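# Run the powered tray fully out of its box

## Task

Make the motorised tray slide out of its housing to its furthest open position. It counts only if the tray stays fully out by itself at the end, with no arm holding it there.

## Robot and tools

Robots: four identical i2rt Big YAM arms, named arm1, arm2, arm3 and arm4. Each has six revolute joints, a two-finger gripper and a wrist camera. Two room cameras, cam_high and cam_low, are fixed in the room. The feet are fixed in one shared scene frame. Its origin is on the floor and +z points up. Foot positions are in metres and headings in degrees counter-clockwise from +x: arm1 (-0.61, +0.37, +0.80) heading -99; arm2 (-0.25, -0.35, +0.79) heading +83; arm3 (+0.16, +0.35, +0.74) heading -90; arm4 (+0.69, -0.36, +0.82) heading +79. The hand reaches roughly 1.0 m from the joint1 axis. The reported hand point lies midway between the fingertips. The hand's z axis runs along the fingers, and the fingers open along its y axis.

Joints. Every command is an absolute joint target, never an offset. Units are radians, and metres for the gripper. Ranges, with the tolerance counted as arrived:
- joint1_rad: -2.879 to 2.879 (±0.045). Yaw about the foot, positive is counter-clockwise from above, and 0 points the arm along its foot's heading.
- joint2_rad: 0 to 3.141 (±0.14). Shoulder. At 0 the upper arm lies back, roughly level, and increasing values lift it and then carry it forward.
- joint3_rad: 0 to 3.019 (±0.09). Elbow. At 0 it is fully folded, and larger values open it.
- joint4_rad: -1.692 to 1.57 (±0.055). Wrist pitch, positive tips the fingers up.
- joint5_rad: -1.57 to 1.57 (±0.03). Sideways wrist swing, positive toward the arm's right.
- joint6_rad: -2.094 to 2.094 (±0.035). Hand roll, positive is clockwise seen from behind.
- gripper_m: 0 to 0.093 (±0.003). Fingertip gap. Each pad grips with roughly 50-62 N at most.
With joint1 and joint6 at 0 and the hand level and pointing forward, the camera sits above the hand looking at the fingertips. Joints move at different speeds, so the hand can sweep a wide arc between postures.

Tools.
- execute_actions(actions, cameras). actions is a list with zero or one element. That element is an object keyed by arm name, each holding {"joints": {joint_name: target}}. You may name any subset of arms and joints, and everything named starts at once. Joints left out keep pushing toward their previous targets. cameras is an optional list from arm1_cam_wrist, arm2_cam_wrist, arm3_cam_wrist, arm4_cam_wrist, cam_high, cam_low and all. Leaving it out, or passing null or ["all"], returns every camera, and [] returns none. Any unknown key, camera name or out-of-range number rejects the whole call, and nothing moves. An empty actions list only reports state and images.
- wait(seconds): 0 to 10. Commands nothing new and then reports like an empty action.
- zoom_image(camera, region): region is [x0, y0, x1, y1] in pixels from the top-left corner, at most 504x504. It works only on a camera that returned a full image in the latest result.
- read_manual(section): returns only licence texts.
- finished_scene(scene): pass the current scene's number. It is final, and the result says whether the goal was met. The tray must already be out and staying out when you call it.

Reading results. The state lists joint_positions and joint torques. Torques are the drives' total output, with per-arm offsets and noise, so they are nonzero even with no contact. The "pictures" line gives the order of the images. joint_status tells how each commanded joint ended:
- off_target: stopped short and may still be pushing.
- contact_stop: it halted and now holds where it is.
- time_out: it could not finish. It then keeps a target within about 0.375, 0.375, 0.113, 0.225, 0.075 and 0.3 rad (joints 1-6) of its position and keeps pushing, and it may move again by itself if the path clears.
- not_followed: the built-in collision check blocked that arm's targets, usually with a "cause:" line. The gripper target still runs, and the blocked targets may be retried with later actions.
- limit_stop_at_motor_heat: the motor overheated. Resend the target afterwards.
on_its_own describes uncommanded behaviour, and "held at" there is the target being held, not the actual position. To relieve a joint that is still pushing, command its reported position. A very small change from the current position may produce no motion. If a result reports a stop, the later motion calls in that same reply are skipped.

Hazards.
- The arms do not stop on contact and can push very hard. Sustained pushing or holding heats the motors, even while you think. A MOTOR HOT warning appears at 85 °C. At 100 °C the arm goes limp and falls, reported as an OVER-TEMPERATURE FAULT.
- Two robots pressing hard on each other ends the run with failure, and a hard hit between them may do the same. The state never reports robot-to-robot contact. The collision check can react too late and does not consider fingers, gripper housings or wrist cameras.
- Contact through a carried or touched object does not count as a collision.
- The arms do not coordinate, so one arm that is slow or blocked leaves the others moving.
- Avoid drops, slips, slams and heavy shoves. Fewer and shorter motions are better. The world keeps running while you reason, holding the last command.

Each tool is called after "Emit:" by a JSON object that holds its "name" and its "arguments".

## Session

Emit:
{"name": "execute_actions", "arguments": {"actions": []}}

Scene clock: 0.00 s.
Joint torques (N m, as the arm reports them, + toward a larger angle): no reading
Motor temperatures (°C, as the motors report them): arm1=[29 31 32 29 28 27] | arm2=[29 31 31 29 29 26] | arm3=[27 31 33 26 30 29] | arm4=[27 30 32 27 27 27]
arm1.joint_positions: joint1_rad=+0.247 joint2_rad=+0.353 joint3_rad=+1.671 joint4_rad=-1.347 joint5_rad=-0.173 joint6_rad=-0.307 gripper_m=+0.094
arm1.joint_status: not commanded
arm1.hand: x=-0.5729 y=+0.3356 z=+1.4828 quat_wxyz=(-0.481, -0.346, -0.633, +0.498) (m; scene frame)
arm2.joint_positions: joint1_rad=-0.138 joint2_rad=+0.394 joint3_rad=+1.447 joint4_rad=-1.354 joint5_rad=-0.045 joint6_rad=-0.597 gripper_m=+0.095
arm2.joint_status: not commanded
arm2.hand: x=-0.2223 y=-0.2323 z=+1.3910 quat_wxyz=(-0.551, +0.660, -0.458, -0.228) (m; scene frame)
arm3.joint_positions: joint1_rad=+0.271 joint2_rad=+0.610 joint3_rad=+1.349 joint4_rad=-1.397 joint5_rad=+0.056 joint6_rad=+0.569 gripper_m=+0.094
arm3.joint_status: not commanded
arm3.hand: x=+0.2094 y=+0.1307 z=+1.2445 quat_wxyz=(-0.401, -0.731, -0.522, +0.181) (m; scene frame)
arm4.joint_positions: joint1_rad=-0.750 joint2_rad=+0.287 joint3_rad=+1.712 joint4_rad=-1.163 joint5_rad=-0.111 joint6_rad=-0.268 gripper_m=+0.094
arm4.joint_status: not commanded
arm4.hand: x=+0.6592 y=-0.3656 z=+1.5605 quat_wxyz=(-0.773, +0.299, -0.531, -0.175) (m; scene frame)
pictures: arm1_cam_wrist, arm2_cam_wrist, arm3_cam_wrist, arm4_cam_wrist, cam_high, cam_low
Images, in order (width x height): arm1_cam_wrist 504x504, arm2_cam_wrist 504x504, arm3_cam_wrist 504x504, arm4_cam_wrist 504x504, cam_high 504x504, cam_low 504x504.

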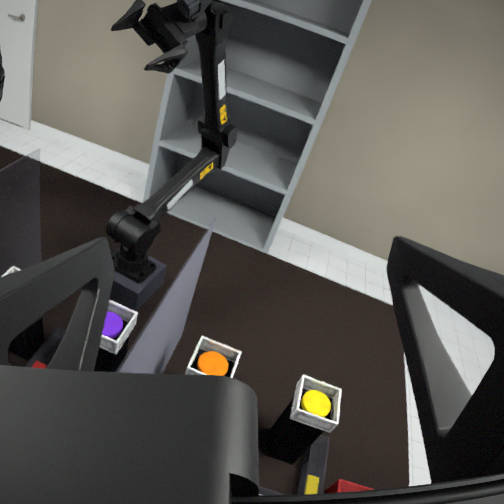

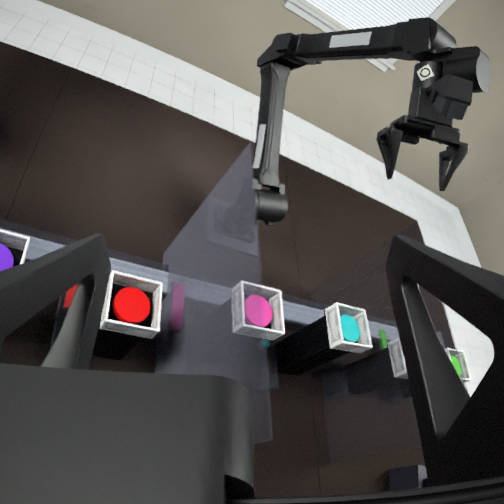

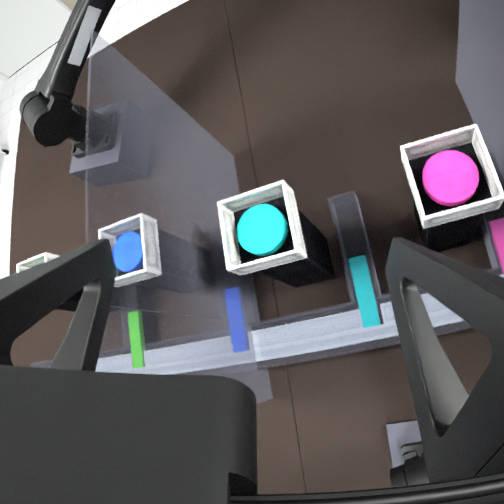

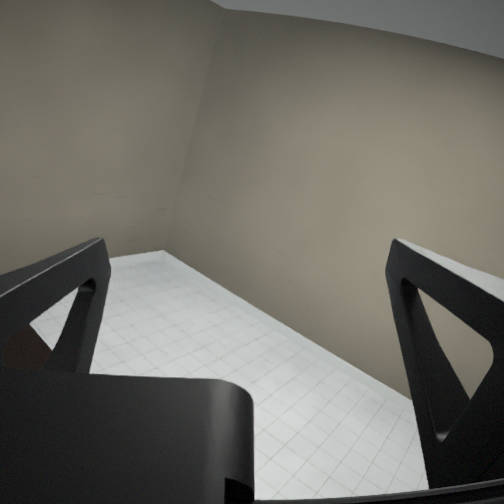

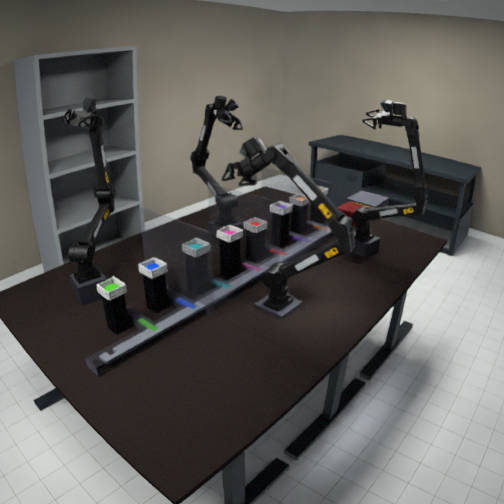

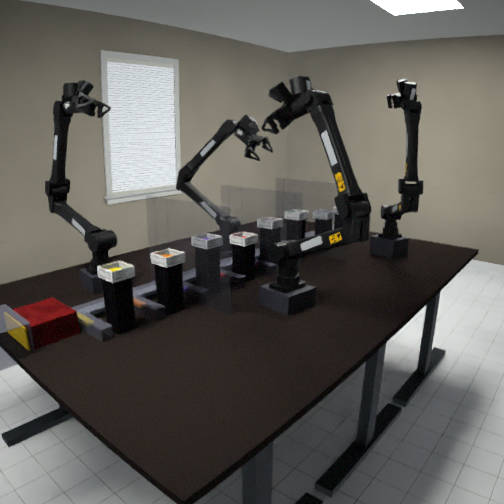

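Emit:
{"name": "execute_actions", "arguments": {"actions": [{"arm1":{"joints":{"joint1_rad":0.32,"joint2_rad":1.39,"joint3_rad":1.25,"joint4_rad":-1.43,"joint5_rad":0,"joint6_rad":0,"gripper_m":0}},"arm2":{"joints":{"joint1_rad":-0.26,"joint2_rad":1.36,"joint3_rad":1.21,"joint4_rad":-1.4,"joint5_rad":0,"joint6_rad":0,"gripper_m":0}},"arm3":{"joints":{"joint1_rad":0.47,"joint2_rad":1.34,"joint3_rad":1.37,"joint4_rad":-1.57,"joint5_rad":0,"joint6_rad":0,"gripper_m":0}},"arm4":{"joints":{"joint1_rad":-0.05,"joint2_rad":1.34,"joint3_rad":1.13,"joint4_rad":-1.36,"joint5_rad":0,"joint6_rad":0,"gripper_m":0}}}]}}

Scene clock: 7.57 s.
Joint torques (N m, as the arm reports them, + toward a larger angle): arm1=[  1.66 -11.86   9.79   0.03   0.03   0.27] | arm2=[-1.64 -8.43  7.74  0.2   0.13  0.34] | arm3=[  0.59 -12.89  10.12  -0.07  -0.05  -0.36] | arm4=[  1.54 -10.01   9.2    0.09  -0.1    0.18]
Motor temperatures (°C, as the motors report them): arm1=[29 31 33 29 28 28] | arm2=[29 31 33 29 29 26] | arm3=[27 31 36 27 30 29] | arm4=[27 31 33 27 27 27]
arm1.joint_positions: joint1_rad=+0.315 joint2_rad=+1.387 joint3_rad=+1.237 joint4_rad=-1.418 joint5_rad=-0.003 joint6_rad=-0.015 gripper_m=+0.000
arm1.joint_status: all done
arm1.hand: x=-0.5416 y=-0.0256 z=+1.0030 quat_wxyz=(+0.003, -0.642, -0.767, -0.004) (m; scene frame)
arm2.joint_positions: joint1_rad=-0.257 joint2_rad=+1.360 joint3_rad=+1.214 joint4_rad=-1.393 joint5_rad=-0.004 joint6_rad=-0.016 gripper_m=+0.001
arm2.joint_status: all done
arm2.hand: x=-0.1030 y=+0.0178 z=+1.0087 quat_wxyz=(-0.012, +0.566, -0.824, -0.017) (m; scene frame)
arm3.joint_positions: joint1_rad=+0.466 joint2_rad=+1.342 joint3_rad=+1.349 joint4_rad=-1.554 joint5_rad=+0.004 joint6_rad=+0.013 gripper_m=+0.000
arm3.joint_status: all done
arm3.hand: x=+0.3319 y=+0.0037 z=+1.0057 quat_wxyz=(-0.008, -0.532, -0.847, +0.006) (m; scene frame)
arm4.joint_positions: joint1_rad=-0.053 joint2_rad=+1.330 joint3_rad=+1.118 joint4_rad=-1.349 joint5_rad=+0.002 joint6_rad=-0.014 gripper_m=+0.001
arm4.joint_status: all done
arm4.hand: x=+0.7855 y=+0.0011 z=+1.0056 quat_wxyz=(-0.004, +0.618, -0.786, -0.006) (m; scene frame)
pictures: arm1_cam_wrist, arm2_cam_wrist, arm3_cam_wrist, arm4_cam_wrist, cam_high, cam_low
Images, in order (width x height): arm1_cam_wrist 504x504, arm2_cam_wrist 504x504, arm3_cam_wrist 504x504, arm4_cam_wrist 504x504, cam_high 504x504, cam_low 504x504.

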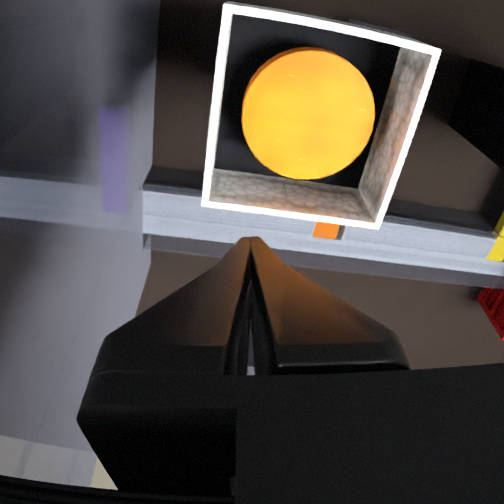

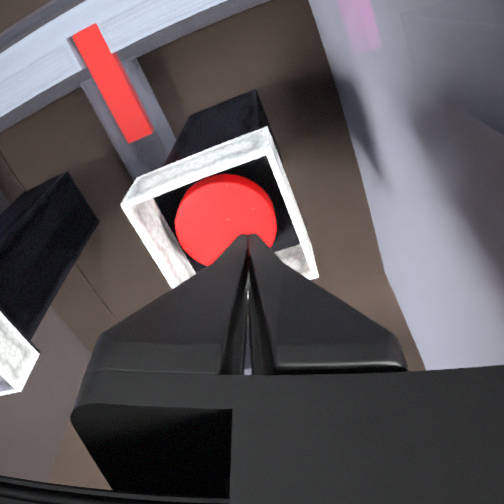

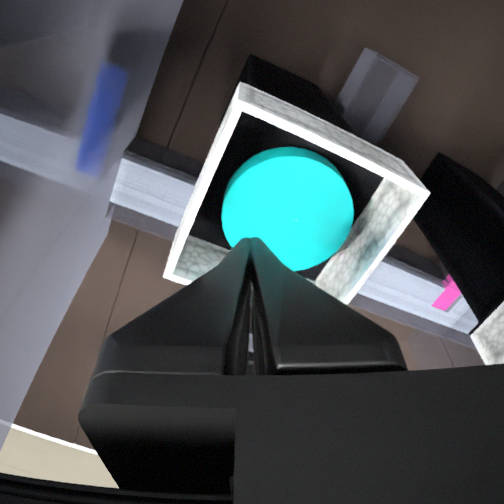

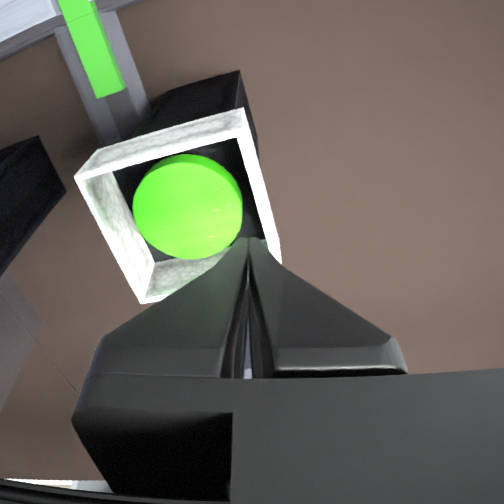

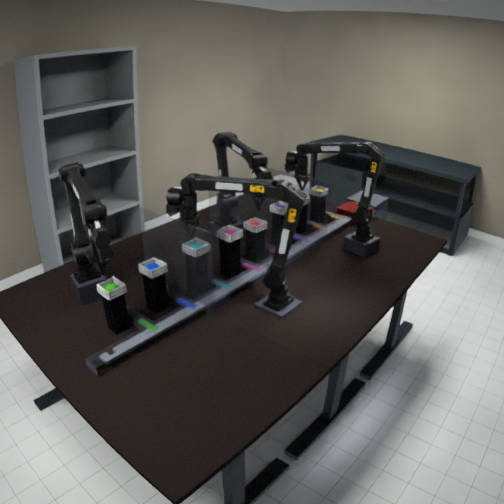

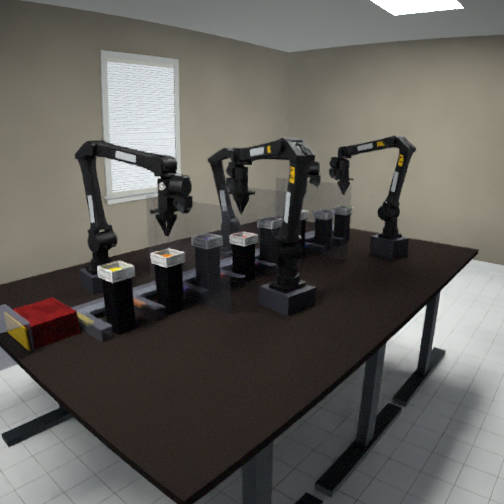

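Emit:
{"name": "execute_actions", "arguments": {"actions": [{"arm1":{"joints":{"joint1_rad":0.245,"joint2_rad":1.455,"joint3_rad":1.22,"joint4_rad":-1.31}},"arm2":{"joints":{"joint1_rad":-0.21,"joint2_rad":1.27,"joint3_rad":0.97,"joint4_rad":-1.23}},"arm3":{"joints":{"joint1_rad":0.415,"joint2_rad":1.31,"joint3_rad":1.25,"joint4_rad":-1.49}},"arm4":{"joints":{"joint1_rad":0.055,"joint2_rad":1.285,"joint3_rad":0.94,"joint4_rad":-1.22}}}]}}

Scene clock: 17.30 s.
Joint torques (N m, as the arm reports them, + toward a larger angle): arm1=[  1.35 -11.77   8.37   0.88   0.08   0.29] | arm2=[-1.47 -6.99  7.75  1.09  0.1   0.31] | arm3=[  0.89 -11.18   8.13   1.32  -0.07  -0.34] | arm4=[ 1.3  -9.04  7.88  1.26 -0.1   0.18]
Motor temperatures (°C, as the motors report them): arm1=[29 32 35 29 28 28] | arm2=[29 32 34 29 29 26] | arm3=[27 32 39 27 30 30] | arm4=[27 31 37 27 27 27]
arm1.joint_positions: joint1_rad=+0.244 joint2_rad=+1.461 joint3_rad=+1.222 joint4_rad=-1.323 joint5_rad=-0.001 joint6_rad=-0.014 gripper_m=+0.000
arm1.joint_status: all done
arm1.hand: x=-0.5681 y=-0.0519 z=+0.9688 quat_wxyz=(+0.001, -0.669, -0.743, -0.001) (m; scene frame)
arm2.joint_positions: joint1_rad=-0.209 joint2_rad=+1.264 joint3_rad=+0.973 joint4_rad=-1.240 joint5_rad=-0.003 joint6_rad=-0.015 gripper_m=+0.001
arm2.joint_status: all done
arm2.hand: x=-0.1365 y=-0.0193 z=+0.9516 quat_wxyz=(-0.015, +0.585, -0.811, -0.019) (m; scene frame)
arm3.joint_positions: joint1_rad=+0.416 joint2_rad=+1.303 joint3_rad=+1.250 joint4_rad=-1.507 joint5_rad=+0.004 joint6_rad=+0.012 gripper_m=+0.000
arm3.joint_status: all done
arm3.hand: x=+0.3071 y=+0.0124 z=+0.9821 quat_wxyz=(-0.004, -0.553, -0.833, +0.003) (m; scene frame)
arm4.joint_positions: joint1_rad=+0.054 joint2_rad=+1.278 joint3_rad=+0.942 joint4_rad=-1.232 joint5_rad=+0.002 joint6_rad=-0.013 gripper_m=+0.001
arm4.joint_status: all done
arm4.hand: x=+0.7410 y=-0.0252 z=+0.9583 quat_wxyz=(-0.001, +0.659, -0.752, -0.004) (m; scene frame)
pictures: arm1_cam_wrist, arm2_cam_wrist, arm3_cam_wrist, arm4_cam_wrist, cam_high, cam_low
Images, in order (width x height): arm1_cam_wrist 504x504, arm2_cam_wrist 504x504, arm3_cam_wrist 504x504, arm4_cam_wrist 504x504, cam_high 504x504, cam_low 504x504.

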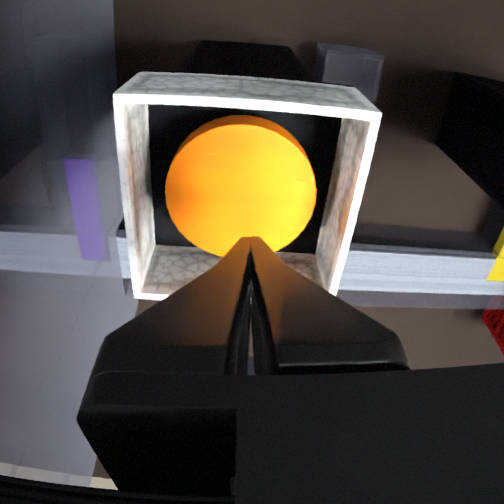

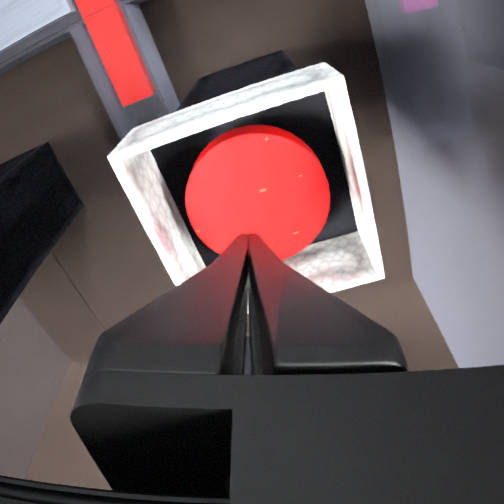

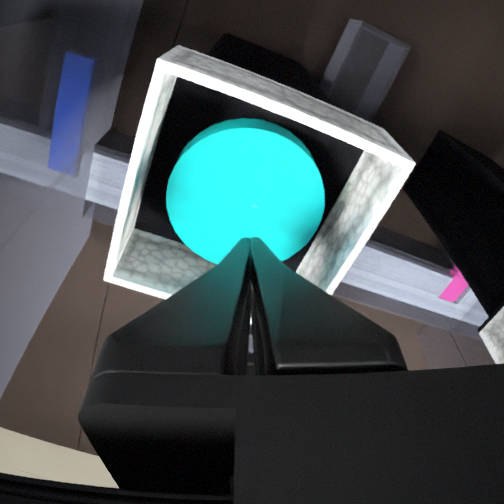

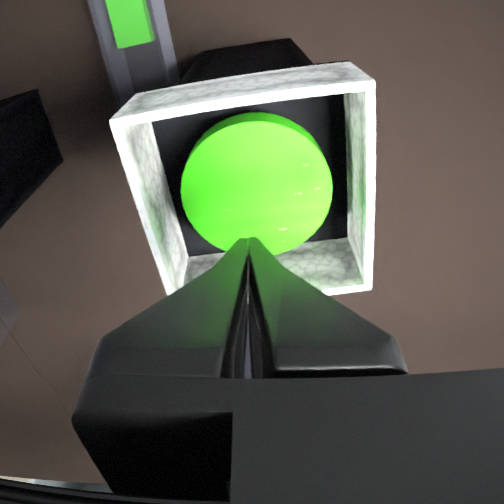

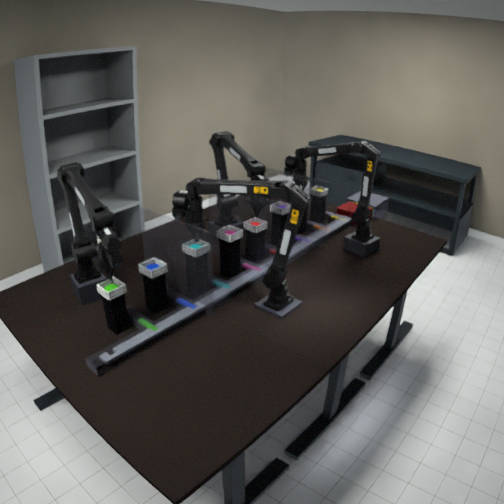

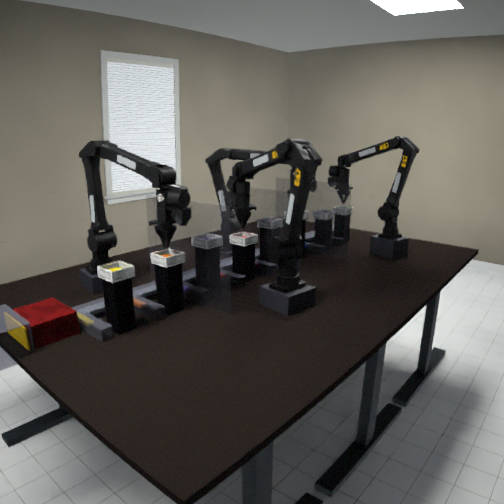

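Emit:
{"name": "execute_actions", "arguments": {"actions": [{"arm1":{"joints":{"joint2_rad":1.54,"joint3_rad":1.12,"joint4_rad":-1.21}},"arm2":{"joints":{"joint2_rad":1.35,"joint3_rad":0.86,"joint4_rad":-1.12}},"arm3":{"joints":{"joint2_rad":1.38,"joint3_rad":1.16,"joint4_rad":-1.41}},"arm4":{"joints":{"joint2_rad":1.36,"joint3_rad":0.84,"joint4_rad":-1.1}}}], "cameras": []}}

Emit:
{"name": "wait", "arguments": {"seconds": 10}}

Emit:
{"name": "wait", "arguments": {"seconds": 10}}

Scene clock: 24.97 s.
Joint torques (N m, as the arm reports them, + toward a larger angle): arm1=[ 1.23 -9.84  6.14  1.17  0.05  0.25] | arm2=[-1.47 -5.69  5.25  1.09  0.1   0.31] | arm3=[ 0.31 -8.72  5.65  1.35 -0.07 -0.33] | arm4=[ 1.22 -7.76  5.62  1.48 -0.09  0.17]
Motor temperatures (°C, as the motors report them): arm1=[29 32 36 29 28 28] | arm2=[29 32 35 29 29 26] | arm3=[27 32 40 27 30 30] | arm4=[27 31 37 27 27 27]
arm1.joint_positions: joint1_rad=+0.244 joint2_rad=+1.504 joint3_rad=+1.152 joint4_rad=-1.223 joint5_rad=-0.001 joint6_rad=-0.014 gripper_m=+0.000
arm1.joint_status: all done
arm1.hand: x=-0.5682 y=-0.0521 z=+0.9258 quat_wxyz=(+0.006, -0.669, -0.743, -0.005) (m; scene frame)
arm2.joint_positions: joint1_rad=-0.209 joint2_rad=+1.326 joint3_rad=+0.893 joint4_rad=-1.130 joint5_rad=-0.003 joint6_rad=-0.015 gripper_m=+0.001
arm2.joint_status: all done
arm2.hand: x=-0.1380 y=-0.0220 z=+0.9033 quat_wxyz=(-0.002, +0.585, -0.811, -0.010) (m; scene frame)
arm3.joint_positions: joint1_rad=+0.416 joint2_rad=+1.340 joint3_rad=+1.197 joint4_rad=-1.428 joint5_rad=+0.003 joint6_rad=+0.012 gripper_m=+0.000
arm3.joint_status: all done
arm3.hand: x=+0.3104 y=+0.0052 z=+0.9486 quat_wxyz=(+0.002, -0.553, -0.833, +0.000) (m; scene frame)
arm4.joint_positions: joint1_rad=+0.054 joint2_rad=+1.333 joint3_rad=+0.867 joint4_rad=-1.119 joint5_rad=+0.001 joint6_rad=-0.013 gripper_m=+0.000
arm4.joint_status: all done
arm4.hand: x=+0.7404 y=-0.0274 z=+0.9144 quat_wxyz=(+0.005, +0.659, -0.752, +0.002) (m; scene frame)
pictures: none
No camera images: the call's "cameras" was empty. Leave "cameras" out to get every camera's image.

Scene clock: 34.97 s.
Joint torques (N m, as the arm reports them, + toward a larger angle): arm1=[  1.44 -10.57   5.93   0.79   0.03   0.25] | arm2=[-1.47 -5.96  5.25  1.04  0.1   0.31] | arm3=[ 0.36 -8.71  5.55  1.38 -0.06 -0.33] | arm4=[ 1.31 -7.77  5.62  1.45 -0.1   0.18]
Motor temperatures (°C, as the motors report them): arm1=[29 32 35 29 28 28] | arm2=[29 32 34 29 29 26] | arm3=[27 32 38 27 30 30] | arm4=[27 31 37 27 27 27]
arm1.joint_positions: joint1_rad=+0.244 joint2_rad=+1.504 joint3_rad=+1.152 joint4_rad=-1.223 joint5_rad=-0.001 joint6_rad=-0.014 gripper_m=+0.000
arm1.joint_status: all done
arm1.hand: x=-0.5682 y=-0.0521 z=+0.9258 quat_wxyz=(+0.006, -0.669, -0.743, -0.005) (m; scene frame)
arm2.joint_positions: joint1_rad=-0.209 joint2_rad=+1.326 joint3_rad=+0.893 joint4_rad=-1.130 joint5_rad=-0.003 joint6_rad=-0.015 gripper_m=+0.001
arm2.joint_status: all done
arm2.hand: x=-0.1380 y=-0.0220 z=+0.9033 quat_wxyz=(-0.002, +0.585, -0.811, -0.010) (m; scene frame)
arm3.joint_positions: joint1_rad=+0.416 joint2_rad=+1.340 joint3_rad=+1.197 joint4_rad=-1.428 joint5_rad=+0.003 joint6_rad=+0.012 gripper_m=+0.000
arm3.joint_status: all done
arm3.hand: x=+0.3104 y=+0.0052 z=+0.9486 quat_wxyz=(+0.002, -0.553, -0.833, +0.000) (m; scene frame)
arm4.joint_positions: joint1_rad=+0.054 joint2_rad=+1.333 joint3_rad=+0.867 joint4_rad=-1.119 joint5_rad=+0.001 joint6_rad=-0.013 gripper_m=+0.000
arm4.joint_status: all done
arm4.hand: x=+0.7404 y=-0.0274 z=+0.9144 quat_wxyz=(+0.005, +0.659, -0.752, +0.002) (m; scene frame)
wait: 10.00 s; at rest by 0.27 s
pictures: arm1_cam_wrist, arm2_cam_wrist, arm3_cam_wrist, arm4_cam_wrist, cam_high, cam_low
Images, in order (width x height): arm1_cam_wrist 504x504, arm2_cam_wrist 504x504, arm3_cam_wrist 504x504, arm4_cam_wrist 504x504, cam_high 504x504, cam_low 504x504.

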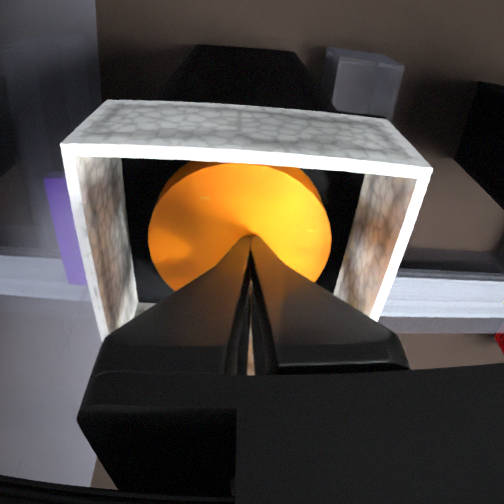

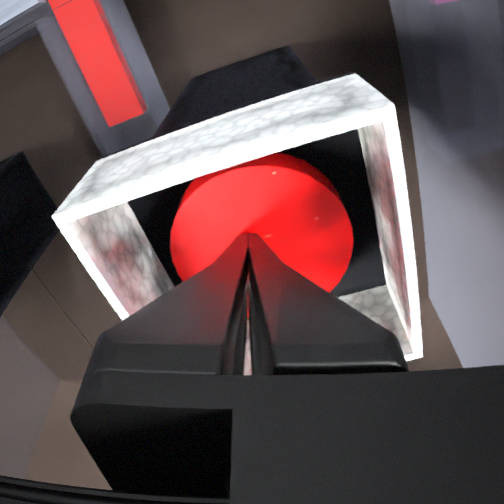

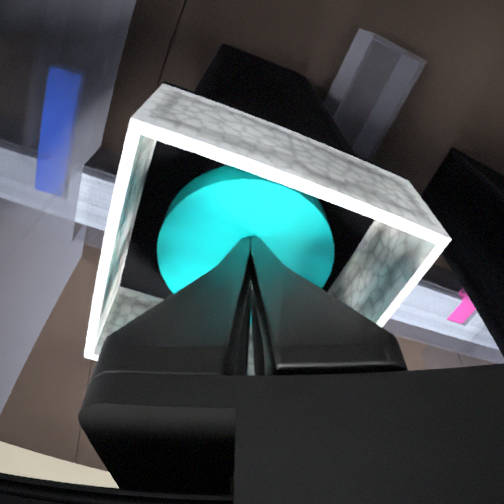

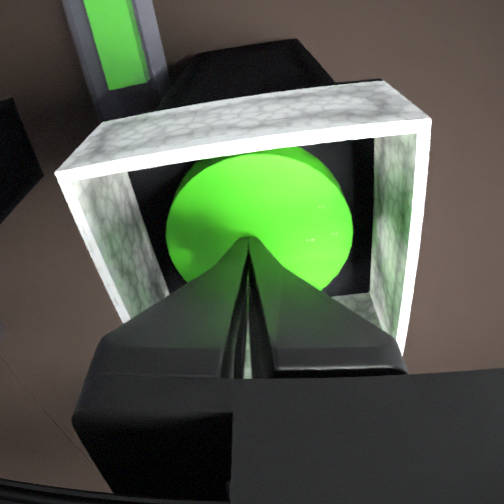

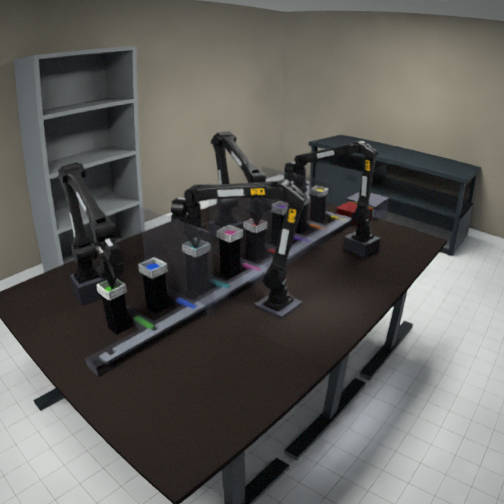

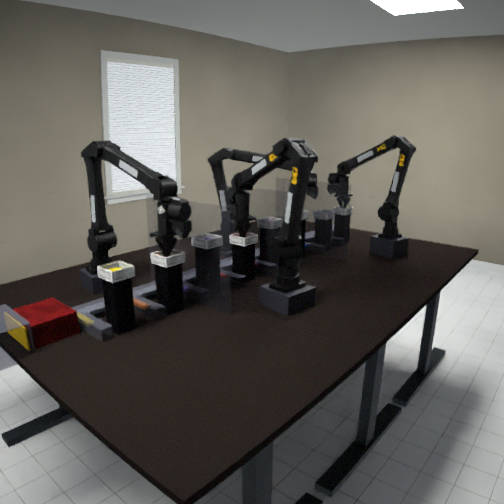

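Scene clock: 44.97 s.
Joint torques (N m, as the arm reports them, + toward a larger angle): arm1=[  2.4  -10.25   5.85   1.06   0.07   0.25] | arm2=[-1.44 -6.    5.25  1.03  0.1   0.31] | arm3=[ 0.38 -8.62  5.75  1.44 -0.05 -0.33] | arm4=[ 1.27 -7.65  5.6   1.46 -0.1   0.17]
Motor temperatures (°C, as the motors report them): arm1=[29 32 34 29 28 28] | arm2=[29 32 34 29 29 26] | arm3=[27 32 38 27 30 30] | arm4=[27 31 36 27 27 27]
arm1.joint_positions: joint1_rad=+0.244 joint2_rad=+1.504 joint3_rad=+1.152 joint4_rad=-1.223 joint5_rad=-0.001 joint6_rad=-0.014 gripper_m=+0.000
arm1.joint_status: all done
arm1.hand: x=-0.5682 y=-0.0521 z=+0.9258 quat_wxyz=(+0.006, -0.669, -0.743, -0.005) (m; scene frame)
arm2.joint_positions: joint1_rad=-0.209 joint2_rad=+1.326 joint3_rad=+0.893 joint4_rad=-1.130 joint5_rad=-0.003 joint6_rad=-0.015 gripper_m=+0.001
arm2.joint_status: all done
arm2.hand: x=-0.1380 y=-0.0220 z=+0.9033 quat_wxyz=(-0.002, +0.585, -0.811, -0.010) (m; scene frame)
arm3.joint_positions: joint1_rad=+0.416 joint2_rad=+1.340 joint3_rad=+1.197 joint4_rad=-1.428 joint5_rad=+0.003 joint6_rad=+0.012 gripper_m=+0.000
arm3.joint_status: all done
arm3.hand: x=+0.3104 y=+0.0052 z=+0.9486 quat_wxyz=(+0.002, -0.553, -0.833, +0.000) (m; scene frame)
arm4.joint_positions: joint1_rad=+0.054 joint2_rad=+1.333 joint3_rad=+0.867 joint4_rad=-1.119 joint5_rad=+0.001 joint6_rad=-0.013 gripper_m=+0.000
arm4.joint_status: all done
arm4.hand: x=+0.7404 y=-0.0274 z=+0.9144 quat_wxyz=(+0.005, +0.659, -0.752, +0.002) (m; scene frame)
wait: 10.00 s; at rest by 0.27 s
pictures: arm1_cam_wrist, arm2_cam_wrist, arm3_cam_wrist, arm4_cam_wrist, cam_high, cam_low
Images, in order (width x height): arm1_cam_wrist 504x504, arm2_cam_wrist 504x504, arm3_cam_wrist 504x504, arm4_cam_wrist 504x504, cam_high 504x504, cam_low 504x504.

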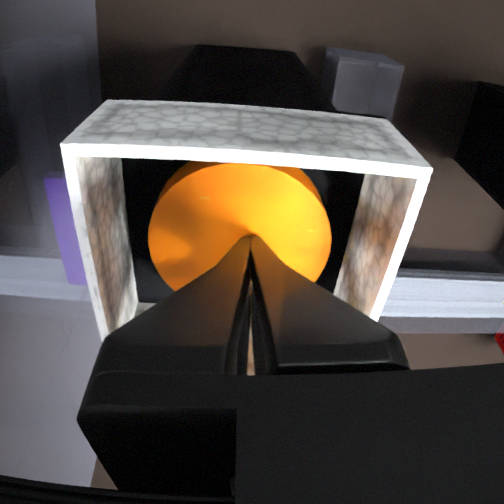

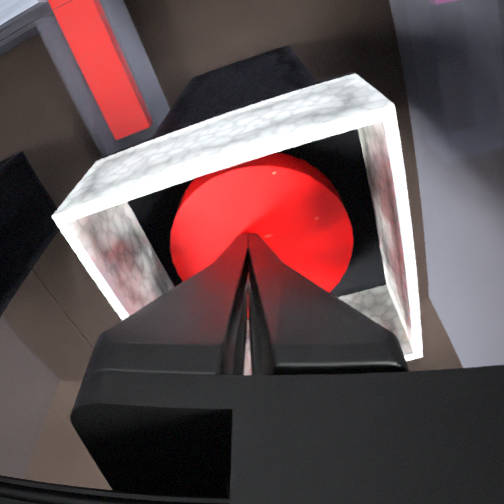

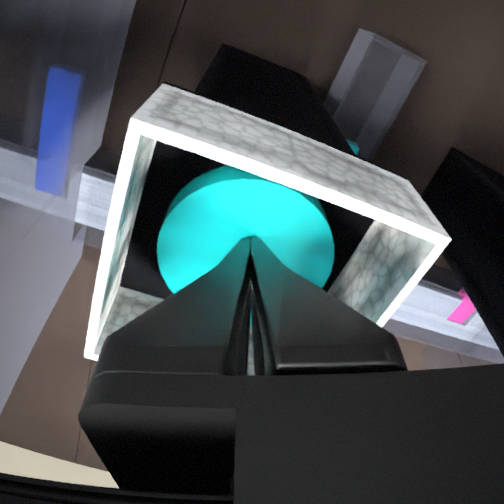

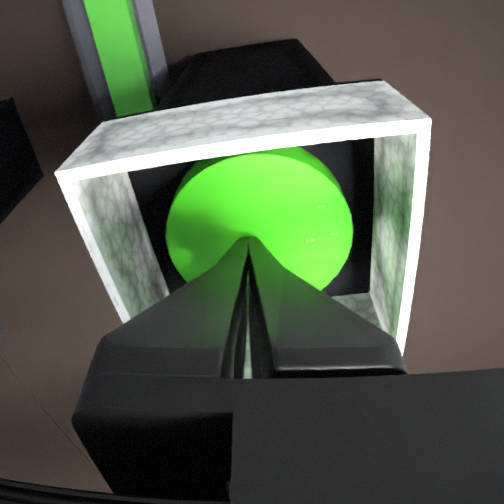

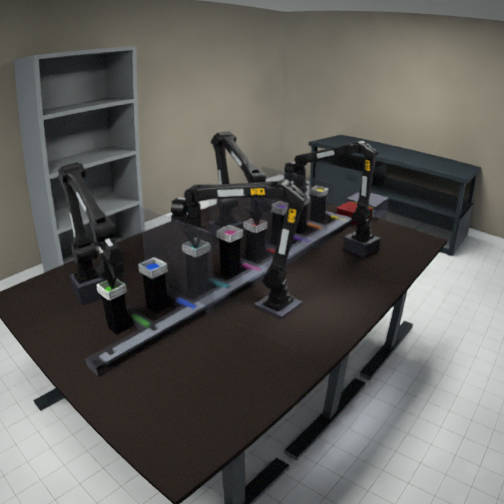

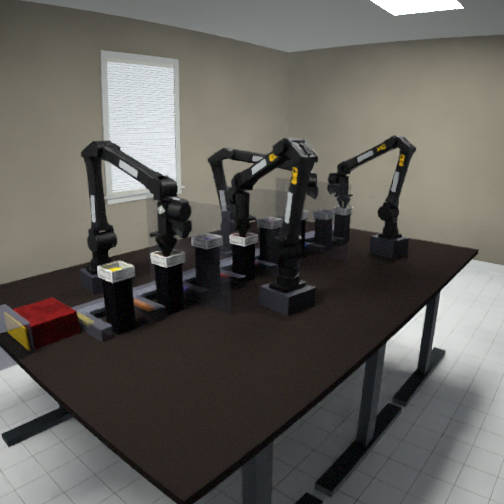

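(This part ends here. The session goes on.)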